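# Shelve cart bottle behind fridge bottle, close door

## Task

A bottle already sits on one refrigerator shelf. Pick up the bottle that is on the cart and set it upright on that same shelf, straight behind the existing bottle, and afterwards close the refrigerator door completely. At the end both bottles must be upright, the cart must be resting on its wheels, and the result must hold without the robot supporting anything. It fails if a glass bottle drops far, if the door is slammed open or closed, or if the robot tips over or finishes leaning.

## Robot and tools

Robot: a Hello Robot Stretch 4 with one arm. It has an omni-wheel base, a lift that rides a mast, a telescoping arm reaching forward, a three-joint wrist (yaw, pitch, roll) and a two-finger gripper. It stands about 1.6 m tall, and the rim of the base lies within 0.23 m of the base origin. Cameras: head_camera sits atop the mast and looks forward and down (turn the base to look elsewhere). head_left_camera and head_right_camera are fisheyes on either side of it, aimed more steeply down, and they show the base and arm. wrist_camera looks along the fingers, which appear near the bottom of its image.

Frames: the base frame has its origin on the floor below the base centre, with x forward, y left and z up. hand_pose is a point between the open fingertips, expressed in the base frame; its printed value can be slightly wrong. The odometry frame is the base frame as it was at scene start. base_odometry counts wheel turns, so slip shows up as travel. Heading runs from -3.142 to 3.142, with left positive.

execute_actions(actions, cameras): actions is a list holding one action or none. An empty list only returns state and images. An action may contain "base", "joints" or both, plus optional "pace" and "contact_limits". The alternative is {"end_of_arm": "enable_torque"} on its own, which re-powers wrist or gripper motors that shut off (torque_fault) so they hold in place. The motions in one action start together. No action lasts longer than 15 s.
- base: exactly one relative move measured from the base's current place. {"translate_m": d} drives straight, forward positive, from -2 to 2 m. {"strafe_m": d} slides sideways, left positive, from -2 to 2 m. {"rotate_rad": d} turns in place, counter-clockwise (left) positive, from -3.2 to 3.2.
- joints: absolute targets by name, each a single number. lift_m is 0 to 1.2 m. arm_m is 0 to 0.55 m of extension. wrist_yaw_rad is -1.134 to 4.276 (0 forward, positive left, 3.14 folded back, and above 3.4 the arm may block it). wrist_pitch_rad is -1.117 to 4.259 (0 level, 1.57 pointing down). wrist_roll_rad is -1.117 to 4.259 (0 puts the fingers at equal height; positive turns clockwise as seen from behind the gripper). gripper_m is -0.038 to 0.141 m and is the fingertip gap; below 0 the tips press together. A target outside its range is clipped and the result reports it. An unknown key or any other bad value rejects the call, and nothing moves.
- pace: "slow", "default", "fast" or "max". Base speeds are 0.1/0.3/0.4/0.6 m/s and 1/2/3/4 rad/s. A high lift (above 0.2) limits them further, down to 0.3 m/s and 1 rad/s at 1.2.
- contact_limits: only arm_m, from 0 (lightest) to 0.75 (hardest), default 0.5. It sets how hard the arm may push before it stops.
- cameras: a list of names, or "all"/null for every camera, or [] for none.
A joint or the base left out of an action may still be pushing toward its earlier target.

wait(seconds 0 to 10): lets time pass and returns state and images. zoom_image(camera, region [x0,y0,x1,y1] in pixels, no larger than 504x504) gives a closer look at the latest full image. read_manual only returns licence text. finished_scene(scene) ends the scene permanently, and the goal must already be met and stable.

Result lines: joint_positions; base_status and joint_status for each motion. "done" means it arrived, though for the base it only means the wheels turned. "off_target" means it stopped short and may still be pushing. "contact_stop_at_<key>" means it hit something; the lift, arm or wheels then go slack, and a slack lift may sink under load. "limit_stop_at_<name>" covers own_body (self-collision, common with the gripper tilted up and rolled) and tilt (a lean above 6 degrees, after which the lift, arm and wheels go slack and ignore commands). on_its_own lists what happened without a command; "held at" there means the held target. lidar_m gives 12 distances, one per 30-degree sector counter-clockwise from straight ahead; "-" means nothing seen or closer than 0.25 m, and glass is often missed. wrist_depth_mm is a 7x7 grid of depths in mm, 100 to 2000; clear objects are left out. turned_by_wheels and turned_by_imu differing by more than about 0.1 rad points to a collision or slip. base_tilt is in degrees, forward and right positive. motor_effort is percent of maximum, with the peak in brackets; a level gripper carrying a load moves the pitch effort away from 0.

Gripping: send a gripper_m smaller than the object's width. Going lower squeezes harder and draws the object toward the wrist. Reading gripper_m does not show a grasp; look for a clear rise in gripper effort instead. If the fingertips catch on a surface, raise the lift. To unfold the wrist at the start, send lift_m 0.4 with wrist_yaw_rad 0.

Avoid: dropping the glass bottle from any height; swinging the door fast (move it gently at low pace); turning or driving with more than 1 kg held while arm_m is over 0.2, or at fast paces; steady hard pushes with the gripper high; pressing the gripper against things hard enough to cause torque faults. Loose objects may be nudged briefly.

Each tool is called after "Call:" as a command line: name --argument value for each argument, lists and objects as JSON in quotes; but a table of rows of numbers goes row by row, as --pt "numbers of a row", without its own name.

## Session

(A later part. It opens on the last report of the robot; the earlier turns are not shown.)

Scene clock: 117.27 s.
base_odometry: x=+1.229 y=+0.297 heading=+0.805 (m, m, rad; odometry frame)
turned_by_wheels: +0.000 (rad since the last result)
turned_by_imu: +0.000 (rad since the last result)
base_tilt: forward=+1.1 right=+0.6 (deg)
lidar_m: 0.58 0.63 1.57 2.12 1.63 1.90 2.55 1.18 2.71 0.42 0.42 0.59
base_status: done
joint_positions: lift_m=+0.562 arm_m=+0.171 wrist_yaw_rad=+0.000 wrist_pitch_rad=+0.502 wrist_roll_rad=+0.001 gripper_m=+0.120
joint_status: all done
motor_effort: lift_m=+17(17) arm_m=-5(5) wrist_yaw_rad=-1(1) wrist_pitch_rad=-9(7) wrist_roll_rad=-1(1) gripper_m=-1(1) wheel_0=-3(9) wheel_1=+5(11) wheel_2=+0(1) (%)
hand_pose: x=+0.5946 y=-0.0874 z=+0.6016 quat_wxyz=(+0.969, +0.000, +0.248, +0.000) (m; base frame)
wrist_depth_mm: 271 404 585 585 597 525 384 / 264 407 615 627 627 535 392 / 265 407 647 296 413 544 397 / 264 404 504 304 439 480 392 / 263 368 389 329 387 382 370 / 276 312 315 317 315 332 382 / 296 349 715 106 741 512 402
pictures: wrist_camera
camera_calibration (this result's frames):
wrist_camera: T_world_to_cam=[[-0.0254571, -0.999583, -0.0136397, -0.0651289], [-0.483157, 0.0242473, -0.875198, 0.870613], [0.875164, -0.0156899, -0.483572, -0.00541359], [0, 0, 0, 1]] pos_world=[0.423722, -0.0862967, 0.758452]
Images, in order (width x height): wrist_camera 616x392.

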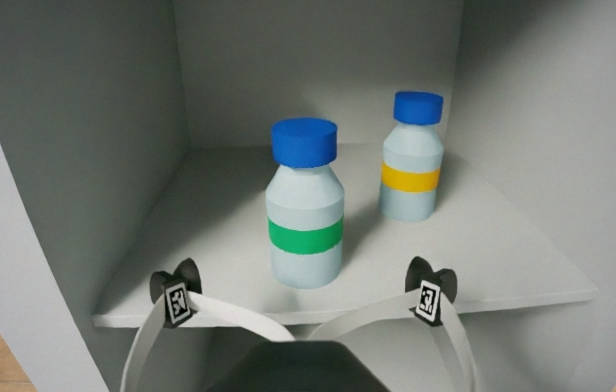

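Call:
execute_actions --actions '[{"joints":{"arm_m":0.293},"pace":"slow"}]' --cameras '["wrist_camera"]'

Call:
execute_actions --actions '[{"joints":{"gripper_m":0.03}}]' --cameras '[]'

Call:
execute_actions --actions '[{"joints":{"lift_m":0.575},"pace":"slow"}]' --cameras '[]'

Call:
execute_actions --actions '[{"base":{"strafe_m":-0.129},"pace":"slow"}]' --cameras '["wrist_camera"]'

Call:
execute_actions --actions '[{"joints":{"arm_m":0.315,"lift_m":0.560},"pace":"slow"}]' --cameras '["wrist_camera"]'

Scene clock: 120.33 s.
base_odometry: x=+1.229 y=+0.297 heading=+0.805 (m, m, rad; odometry frame)
turned_by_wheels: +0.000 (rad since the last result)
turned_by_imu: +0.000 (rad since the last result)
base_tilt: forward=+1.0 right=+0.6 (deg)
lidar_m: 0.59 0.61 1.57 2.14 1.66 1.88 2.56 1.18 2.70 0.42 0.42 0.59
base_status: not commanded
joint_positions: lift_m=+0.562 arm_m=+0.292 wrist_yaw_rad=+0.000 wrist_pitch_rad=+0.502 wrist_roll_rad=+0.001 gripper_m=+0.120
joint_status: all done
motor_effort: lift_m=+17(17) arm_m=+5(6) wrist_yaw_rad=-1(1) wrist_pitch_rad=-9(7) wrist_roll_rad=+0(1) gripper_m=-1(0) wheel_0=-3(3) wheel_1=+5(5) wheel_2=+0(0) (%)
hand_pose: x=+0.7159 y=-0.0874 z=+0.6016 quat_wxyz=(+0.969, +0.000, +0.248, +0.000) (m; base frame)
wrist_depth_mm: 282 421 469 477 484 477 375 / 276 424 504 512 517 504 382 / 276 424 539 549 554 436 389 / 274 421 500 193 449 439 382 / 272 370 389 180 353 351 370 / 267 300 213 190 213 307 306 / 259 262 272 106 271 258 -
pictures: wrist_camera
camera_calibration (this result's frames):
wrist_camera: T_world_to_cam=[[-0.025396, -0.999584, -0.0136396, -0.0620692], [-0.483158, 0.0242177, -0.875198, 0.929222], [0.875165, -0.0156365, -0.483573, -0.111574], [0, 0, 0, 1]] pos_world=[0.54503, -0.0862917, 0.758452]
Images, in order (width x height): wrist_camera 616x392.

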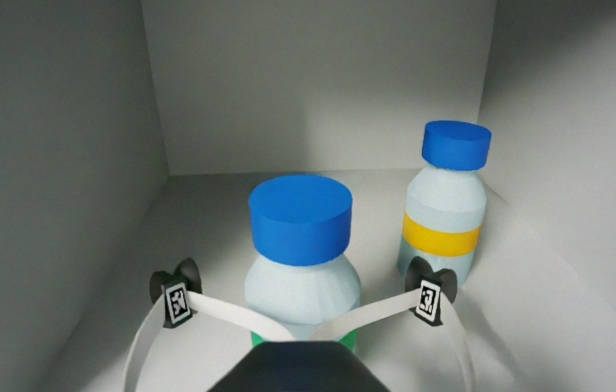

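Scene clock: 122.10 s.
base_odometry: x=+1.229 y=+0.297 heading=+0.805 (m, m, rad; odometry frame)
turned_by_wheels: +0.000 (rad since the last result)
turned_by_imu: +0.000 (rad since the last result)
base_tilt: forward=+1.0 right=+0.6 (deg)
lidar_m: 0.58 0.62 1.56 2.14 1.63 1.89 2.54 1.18 2.71 0.42 0.43 0.60
base_status: not commanded
joint_positions: lift_m=+0.562 arm_m=+0.292 wrist_yaw_rad=+0.000 wrist_pitch_rad=+0.506 wrist_roll_rad=+0.001 gripper_m=+0.030
joint_status: all done
motor_effort: lift_m=+17(17) arm_m=+5(5) wrist_yaw_rad=-2(2) wrist_pitch_rad=-21(20) wrist_roll_rad=+0(1) gripper_m=-20(22) wheel_0=-3(3) wheel_1=+5(5) wheel_2=+0(0) (%)
hand_pose: x=+0.7154 y=-0.0874 z=+0.6005 quat_wxyz=(+0.968, +0.000, +0.250, +0.000) (m; base frame)
wrist_depth_mm: 282 421 473 477 484 480 375 / 274 424 504 508 517 504 382 / 276 421 539 554 559 310 387 / 274 421 488 182 436 307 382 / 272 366 379 165 343 343 370 / 267 307 189 180 191 303 300 / 258 255 260 106 259 254 -
pictures: none
No camera images: the call's "cameras" was empty. Leave "cameras" out to get every camera's image.

Scene clock: 122.90 s.
base_odometry: x=+1.229 y=+0.297 heading=+0.805 (m, m, rad; odometry frame)
turned_by_wheels: +0.000 (rad since the last result)
turned_by_imu: +0.000 (rad since the last result)
base_tilt: forward=+1.0 right=+0.6 (deg)
lidar_m: 0.60 0.61 1.54 2.16 1.60 1.91 2.55 1.18 2.71 0.40 0.43 0.61
base_status: not commanded
joint_positions: lift_m=+0.575 arm_m=+0.292 wrist_yaw_rad=+0.000 wrist_pitch_rad=+0.506 wrist_roll_rad=+0.001 gripper_m=+0.030
joint_status: all done
motor_effort: lift_m=+24(23) arm_m=+5(5) wrist_yaw_rad=-3(3) wrist_pitch_rad=-20(21) wrist_roll_rad=+0(1) gripper_m=-19(19) wheel_0=-4(3) wheel_1=+5(5) wheel_2=+0(0) (%)
hand_pose: x=+0.7154 y=-0.0874 z=+0.6129 quat_wxyz=(+0.968, +0.000, +0.250, +0.000) (m; base frame)
wrist_depth_mm: 281 421 469 477 484 477 375 / 274 421 504 512 517 504 382 / 276 421 544 549 554 462 387 / 274 421 517 181 484 439 382 / 272 382 402 165 342 362 373 / 267 324 188 180 191 320 317 / 265 270 274 106 273 267 273
pictures: none
No camera images: the call's "cameras" was empty. Leave "cameras" out to get every camera's image.

Scene clock: 125.33 s.
base_odometry: x=+1.322 y=+0.208 heading=+0.805 (m, m, rad; odometry frame)
turned_by_wheels: +0.000 (rad since the last result)
turned_by_imu: +0.000 (rad since the last result)
base_tilt: forward=+1.0 right=+0.6 (deg)
lidar_m: 0.60 0.64 1.59 2.28 1.72 2.02 2.55 1.14 2.58 0.29 0.30 0.41
base_status: done
joint_positions: lift_m=+0.575 arm_m=+0.292 wrist_yaw_rad=+0.000 wrist_pitch_rad=+0.506 wrist_roll_rad=+0.001 gripper_m=+0.030
joint_status: not commanded
motor_effort: lift_m=+24(24) arm_m=+5(5) wrist_yaw_rad=-3(1) wrist_pitch_rad=-19(21) wrist_roll_rad=+0(1) gripper_m=-20(18) wheel_0=+3(9) wheel_1=-5(9) wheel_2=+0(1) (%)
hand_pose: x=+0.7154 y=-0.0874 z=+0.6129 quat_wxyz=(+0.968, +0.000, +0.250, +0.000) (m; base frame)
wrist_depth_mm: 459 473 480 484 480 281 - / 462 504 512 517 508 286 216 / 466 539 549 320 544 291 214 / 462 521 517 182 484 294 216 / 399 402 402 165 399 297 216 / 322 324 189 180 191 276 222 / 277 270 274 106 273 258 -
pictures: wrist_camera
camera_calibration (this result's frames):
wrist_camera: T_world_to_cam=[[-0.0254811, -0.999584, -0.01353, -0.061941], [-0.486913, 0.0242304, -0.873114, 0.940323], [0.873079, -0.01566, -0.487328, -0.101807], [0, 0, 0, 1]] pos_world=[0.545163, -0.0862938, 0.770558]
Images, in order (width x height): wrist_camera 616x392.

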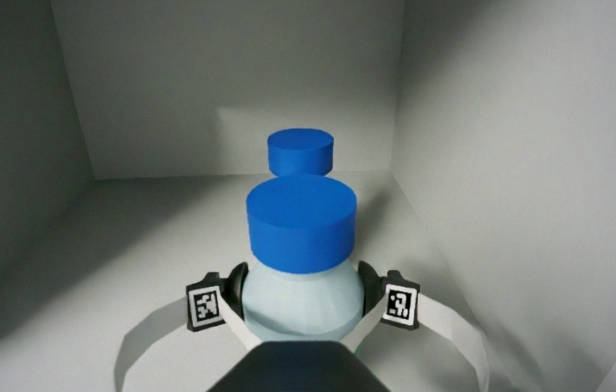

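Scene clock: 126.57 s.
base_odometry: x=+1.322 y=+0.208 heading=+0.805 (m, m, rad; odometry frame)
turned_by_wheels: +0.000 (rad since the last result)
turned_by_imu: +0.000 (rad since the last result)
base_tilt: forward=+1.1 right=+0.5 (deg)
lidar_m: 0.61 0.62 1.58 2.28 1.75 2.07 2.55 1.12 2.56 0.28 0.28 0.41
base_status: not commanded
joint_positions: lift_m=+0.560 arm_m=+0.314 wrist_yaw_rad=+0.000 wrist_pitch_rad=+0.506 wrist_roll_rad=+0.001 gripper_m=+0.030
joint_status: all done
motor_effort: lift_m=+17(22) arm_m=+5(3) wrist_yaw_rad=-1(1) wrist_pitch_rad=-22(22) wrist_roll_rad=-1(0) gripper_m=-19(19) wheel_0=+3(3) wheel_1=-5(5) wheel_2=+0(0) (%)
hand_pose: x=+0.7373 y=-0.0874 z=+0.5984 quat_wxyz=(+0.968, +0.000, +0.250, +0.000) (m; base frame)
wrist_depth_mm: 442 449 459 466 462 278 - / 462 480 488 496 488 283 214 / 466 517 530 274 525 289 213 / 439 488 484 181 459 293 214 / 375 377 377 165 375 294 215 / 303 304 188 180 191 274 220 / 260 253 258 106 257 246 -
pictures: wrist_camera
camera_calibration (this result's frames):
wrist_camera: T_world_to_cam=[[-0.0254821, -0.999584, -0.0135281, -0.0615788], [-0.486981, 0.0242304, -0.873076, 0.938365], [0.873041, -0.0156598, -0.487396, -0.127948], [0, 0, 0, 1]] pos_world=[0.567101, -0.0862938, 0.75607]
Images, in order (width x height): wrist_camera 616x392.

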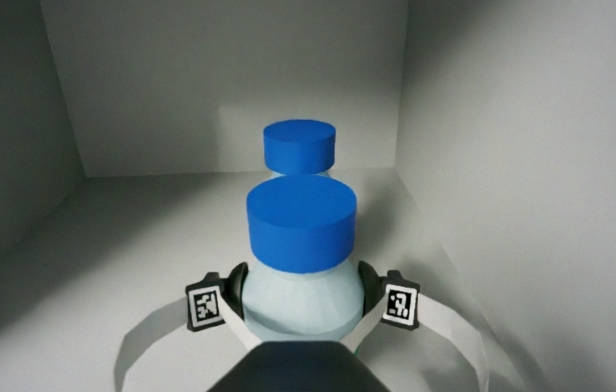

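Call:
execute_actions --actions '[{"joints":{"gripper_m":0.10},"pace":"slow"}]' --cameras '[]'

Call:
execute_actions --actions '[{"joints":{"arm_m":0.0},"base":{"translate_m":-0.35}}]' --cameras '["head_camera","wrist_camera"]'

Call:
execute_actions --actions '[{"joints":{"wrist_yaw_rad":3.14,"wrist_pitch_rad":0,"lift_m":0.4,"gripper_m":0.05}}]' --cameras '[]'

Call:
execute_actions --actions '[{"base":{"strafe_m":-0.7}}]' --cameras '["head_left_camera"]'

Scene clock: 130.10 s.
base_odometry: x=+1.322 y=+0.208 heading=+0.805 (m, m, rad; odometry frame)
turned_by_wheels: +0.000 (rad since the last result)
turned_by_imu: +0.000 (rad since the last result)
base_tilt: forward=+0.9 right=+0.7 (deg)
lidar_m: 0.60 0.62 1.58 2.27 1.73 2.03 2.55 1.11 2.60 0.28 0.31 0.41
base_status: not commanded
joint_positions: lift_m=+0.560 arm_m=+0.314 wrist_yaw_rad=+0.000 wrist_pitch_rad=+0.501 wrist_roll_rad=+0.001 gripper_m=+0.100
joint_status: all done
motor_effort: lift_m=+17(17) arm_m=+5(5) wrist_yaw_rad=-1(1) wrist_pitch_rad=-5(21) wrist_roll_rad=-1(0) gripper_m=-2(22) wheel_0=+3(3) wheel_1=-5(5) wheel_2=+0(0) (%)
hand_pose: x=+0.7380 y=-0.0875 z=+0.5997 quat_wxyz=(+0.969, +0.000, +0.248, +0.000) (m; base frame)
wrist_depth_mm: 442 449 459 462 462 278 - / 462 480 488 496 484 283 213 / 469 517 525 274 525 287 213 / 445 500 500 189 466 293 214 / 379 384 384 179 382 294 214 / 307 307 198 190 204 274 220 / 264 258 270 106 268 254 -
pictures: none
No camera images: the call's "cameras" was empty. Leave "cameras" out to get every camera's image.

Scene clock: 132.73 s.
base_odometry: x=+1.079 y=-0.044 heading=+0.804 (m, m, rad; odometry frame)
turned_by_wheels: -0.001 (rad since the last result)
turned_by_imu: +0.000 (rad since the last result)
base_tilt: forward=+1.1 right=+0.7 (deg)
lidar_m: 0.95 0.95 2.03 2.25 1.59 2.03 2.19 0.81 0.95 2.45 0.47 0.43
base_status: done
joint_positions: lift_m=+0.560 arm_m=+0.002 wrist_yaw_rad=+0.000 wrist_pitch_rad=+0.502 wrist_roll_rad=+0.001 gripper_m=+0.100
joint_status: all done
joint sent to its limit — the command would take arm_m past its lower limit, so that joint was sent only as far as its limit.
motor_effort: lift_m=+17(17) arm_m=-5(4) wrist_yaw_rad=-2(2) wrist_pitch_rad=-8(9) wrist_roll_rad=-2(0) gripper_m=-1(1) wheel_0=-4(10) wheel_1=-5(14) wheel_2=+1(12) (%)
hand_pose: x=+0.4258 y=-0.0875 z=+0.5995 quat_wxyz=(+0.969, +0.000, +0.248, +0.000) (m; base frame)
wrist_depth_mm: 1160 676 1060 1078 691 427 314 / 1205 759 1078 931 741 436 320 / 1281 788 1078 1255 768 445 325 / 1430 1397 1229 1281 831 452 329 / 1255 1229 1025 1060 866 452 330 / 1008 1025 960 976 211 421 330 / 866 854 891 106 831 418 327
pictures: head_camera, wrist_camera
camera_calibration (this result's frames):
wrist_camera: T_world_to_cam=[[-0.0254936, -0.999582, -0.0136384, -0.069449], [-0.483201, 0.0242646, -0.875173, 0.787261], [0.875138, -0.0157212, -0.483618, 0.141397], [0, 0, 0, 1]] pos_world=[0.254893, -0.0862996, 0.756424]
Images, in order (width x height): head_camera 420x560, wrist_camera 616x392.

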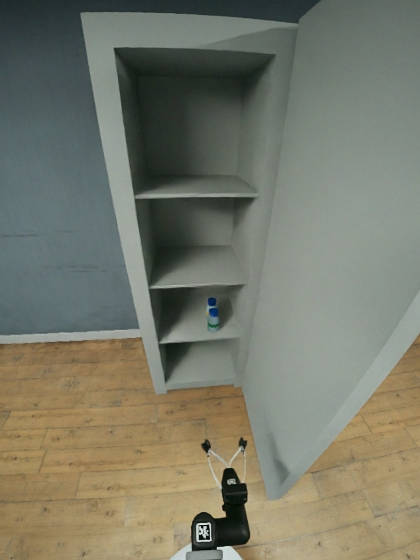

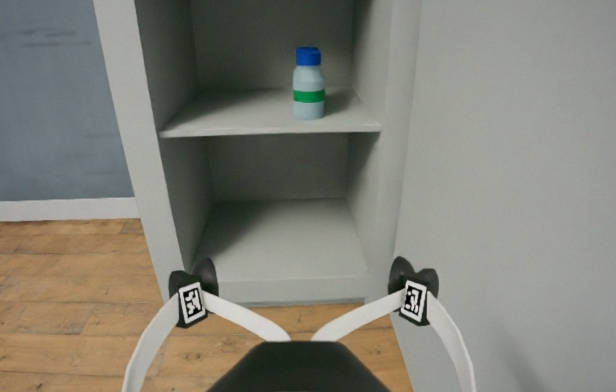

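Scene clock: 135.17 s.
base_odometry: x=+1.079 y=-0.044 heading=+0.804 (m, m, rad; odometry frame)
turned_by_wheels: +0.000 (rad since the last result)
turned_by_imu: +0.000 (rad since the last result)
base_tilt: forward=+1.0 right=+0.6 (deg)
lidar_m: 0.96 0.97 2.04 2.26 1.56 2.04 2.18 0.82 0.93 2.46 0.47 0.45
base_status: not commanded
joint_positions: lift_m=+0.400 arm_m=+0.002 wrist_yaw_rad=+3.140 wrist_pitch_rad=+0.003 wrist_roll_rad=+0.001 gripper_m=+0.050
joint_status: all done
motor_effort: lift_m=+16(16) arm_m=-4(5) wrist_yaw_rad=-1(6) wrist_pitch_rad=-10(15) wrist_roll_rad=+0(0) gripper_m=-4(1) wheel_0=-4(4) wheel_1=-5(5) wheel_2=+1(1) (%)
hand_pose: x=-0.1155 y=+0.0880 z=+0.5777 quat_wxyz=(+0.001, -0.001, +0.000, +1.000) (m; base frame)
wrist_depth_mm: - 140 - - - - - / - 120 153 - - - - / - 118 150 - - - - / - 139 191 - - - - / 205 904 - - - - - / 224 1430 195 - 196 - - / 621 854 1499 106 1397 1336 1397
pictures: none
No camera images: the call's "cameras" was empty. Leave "cameras" out to get every camera's image.

Scene clock: 138.83 s.
base_odometry: x=+1.583 y=-0.530 heading=+0.804 (m, m, rad; odometry frame)
turned_by_wheels: +0.000 (rad since the last result)
turned_by_imu: +0.001 (rad since the last result)
base_tilt: forward=+1.0 right=+0.6 (deg)
lidar_m: 1.54 0.44 0.44 2.46 2.25 0.70 0.62 2.20 1.86 1.76 1.81 1.64
base_status: done
joint_positions: lift_m=+0.400 arm_m=+0.002 wrist_yaw_rad=+3.140 wrist_pitch_rad=+0.003 wrist_roll_rad=+0.001 gripper_m=+0.050
joint_status: not commanded
motor_effort: lift_m=+17(17) arm_m=-4(4) wrist_yaw_rad=+0(1) wrist_pitch_rad=-10(10) wrist_roll_rad=+0(0) gripper_m=-3(3) wheel_0=+3(7) wheel_1=-2(11) wheel_2=+0(1) (%)
hand_pose: x=-0.1155 y=+0.0879 z=+0.5776 quat_wxyz=(+0.001, -0.001, +0.000, +1.000) (m; base frame)
wrist_depth_mm: - 140 - - - - - / - 120 153 - - - - / - 118 150 820 - - - / - 139 190 - - - - / 205 - 1366 809 976 - - / 224 - 195 1397 196 - - / 778 1366 1255 106 1160 1366 1397
pictures: head_left_camera
Images, in order (width x height): head_left_camera 420x672.

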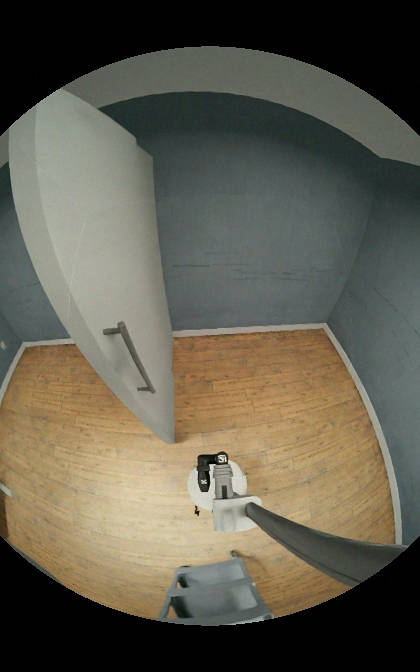

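Call:
execute_actions --actions '[{"base":{"translate_m":0.5}}]' --cameras '[]'

Call:
execute_actions --actions '[{"base":{"strafe_m":0.65},"pace":"slow"}]' --cameras '["head_left_camera"]'

Call:
execute_actions --actions '[{"joints":{"arm_m":0.3},"pace":"slow","contact_limits":{"arm_m":0.15}}]' --cameras '["head_left_camera"]'

Scene clock: 142.33 s.
base_odometry: x=+1.930 y=-0.169 heading=+0.805 (m, m, rad; odometry frame)
turned_by_wheels: +0.000 (rad since the last result)
turned_by_imu: -0.001 (rad since the last result)
base_tilt: forward=+1.0 right=+0.5 (deg)
lidar_m: 1.04 0.45 0.32 0.28 0.25 2.81 1.09 2.63 1.83 1.72 1.62 1.12
base_status: done
joint_positions: lift_m=+0.400 arm_m=+0.002 wrist_yaw_rad=+3.140 wrist_pitch_rad=+0.003 wrist_roll_rad=+0.001 gripper_m=+0.050
joint_status: not commanded
motor_effort: lift_m=+17(17) arm_m=-4(4) wrist_yaw_rad=+0(1) wrist_pitch_rad=-11(10) wrist_roll_rad=+0(0) gripper_m=-4(2) wheel_0=+2(11) wheel_1=+5(6) wheel_2=-2(13) (%)
hand_pose: x=-0.1155 y=+0.0879 z=+0.5776 quat_wxyz=(+0.001, -0.001, +0.000, +1.000) (m; base frame)
wrist_depth_mm: - 141 - - - - - / - 120 152 - - - - / - 118 150 1336 - - - / - 139 190 - - - - / 205 - - 1336 - - - / 224 - 196 1708 196 - - / 778 1366 1464 106 1397 1336 1397
pictures: none
No camera images: the call's "cameras" was empty. Leave "cameras" out to get every camera's image.

Scene clock: 149.97 s.
base_odometry: x=+1.461 y=+0.281 heading=+0.805 (m, m, rad; odometry frame)
turned_by_wheels: +0.000 (rad since the last result)
turned_by_imu: +0.000 (rad since the last result)
base_tilt: forward=+1.0 right=+0.6 (deg)
lidar_m: 0.37 0.39 1.41 2.34 1.85 2.18 1.45 1.26 2.51 2.39 1.53 0.40
base_status: done
joint_positions: lift_m=+0.400 arm_m=+0.002 wrist_yaw_rad=+3.140 wrist_pitch_rad=+0.003 wrist_roll_rad=+0.001 gripper_m=+0.050
joint_status: not commanded
motor_effort: lift_m=+17(17) arm_m=-4(4) wrist_yaw_rad=-1(1) wrist_pitch_rad=-10(9) wrist_roll_rad=-1(1) gripper_m=-4(3) wheel_0=-2(8) wheel_1=+5(12) wheel_2=+0(2) (%)
hand_pose: x=-0.1155 y=+0.0879 z=+0.5776 quat_wxyz=(+0.001, -0.001, +0.000, +1.000) (m; base frame)
wrist_depth_mm: - 141 - - - - - / - 120 153 - - - - / - 118 150 - - - - / - 139 190 - - - - / 204 1336 - - - - - / 224 1661 195 - 196 - - / 778 1281 1397 106 1397 1336 1430
pictures: head_left_camera
Images, in order (width x height): head_left_camera 420x672.

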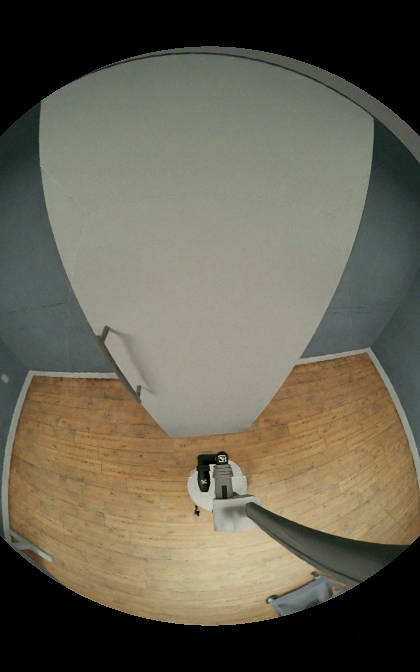

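Scene clock: 153.20 s.
base_odometry: x=+1.461 y=+0.281 heading=+0.805 (m, m, rad; odometry frame)
turned_by_wheels: +0.000 (rad since the last result)
turned_by_imu: +0.001 (rad since the last result)
base_tilt: forward=+1.0 right=+0.6 (deg)
lidar_m: 0.39 0.40 1.37 2.33 1.85 2.18 1.45 1.25 2.51 2.38 1.54 0.40
base_status: not commanded
joint_positions: lift_m=+0.400 arm_m=+0.217 wrist_yaw_rad=+3.144 wrist_pitch_rad=+0.002 wrist_roll_rad=+0.001 gripper_m=+0.050
joint_status: arm_m contact_stop (moved +0.215 of +0.298)
on_its_own: arm_m is slack since a contact_stop (your +0.300 is given up); wrist_yaw_rad is at rest, and its effort (-15) is outside its rest range (-13 to +13)
motor_effort: lift_m=+17(17) arm_m=+0(19) wrist_yaw_rad=-15(58) wrist_pitch_rad=-9(10) wrist_roll_rad=-1(0) gripper_m=-3(3) wheel_0=+1(2) wheel_1=+1(7) wheel_2=-2(10) (%)
contact_limits: arm_m 0.15
hand_pose: x=+0.0991 y=+0.0866 z=+0.5777 quat_wxyz=(-0.001, -0.001, +0.000, +1.000) (m; base frame)
wrist_depth_mm: - 413 - - - - - / - 126 - - - - - / - 124 196 - - - - / 126 126 238 - - - - / - 424 - - - - - / - 418 195 - 197 - - / 1464 397 1499 106 1397 1366 1397
pictures: head_left_camera
Images, in order (width x height): head_left_camera 420x672.

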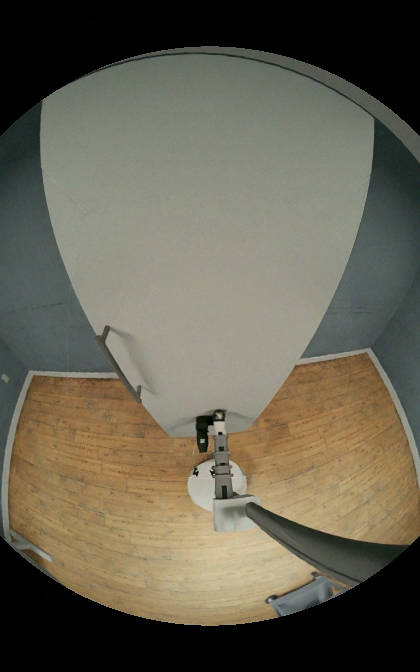

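Call:
execute_actions --actions '[{"joints":{"arm_m":0.15}}]' --cameras '[]'

Call:
finished_scene --scene 2

Scene clock: 154.60 s.
base_odometry: x=+1.461 y=+0.281 heading=+0.805 (m, m, rad; odometry frame)
turned_by_wheels: +0.000 (rad since the last result)
turned_by_imu: +0.000 (rad since the last result)
base_tilt: forward=+1.1 right=+0.6 (deg)
lidar_m: 0.38 0.38 1.40 2.33 1.88 2.18 1.46 1.25 2.52 2.37 1.56 0.42
base_status: not commanded
joint_positions: lift_m=+0.400 arm_m=+0.151 wrist_yaw_rad=+3.140 wrist_pitch_rad=+0.002 wrist_roll_rad=+0.001 gripper_m=+0.050
joint_status: all done
motor_effort: lift_m=+17(17) arm_m=-5(5) wrist_yaw_rad=-2(13) wrist_pitch_rad=-10(9) wrist_roll_rad=+0(0) gripper_m=-3(3) wheel_0=+1(1) wheel_1=+1(1) wheel_2=-1(2) (%)
hand_pose: x=+0.0334 y=+0.0879 z=+0.5777 quat_wxyz=(+0.001, -0.001, +0.000, +1.000) (m; base frame)
wrist_depth_mm: - - - - - - - / - 149 347 - - - - / - 132 174 - - - - / - 148 273 - - - - / - 320 - - - - - / - 329 195 - 196 - - / 1464 314 1499 106 1397 1366 1430
pictures: none
No camera images: the call's "cameras" was empty. Leave "cameras" out to get every camera's image.

The scene is finished: the task was done.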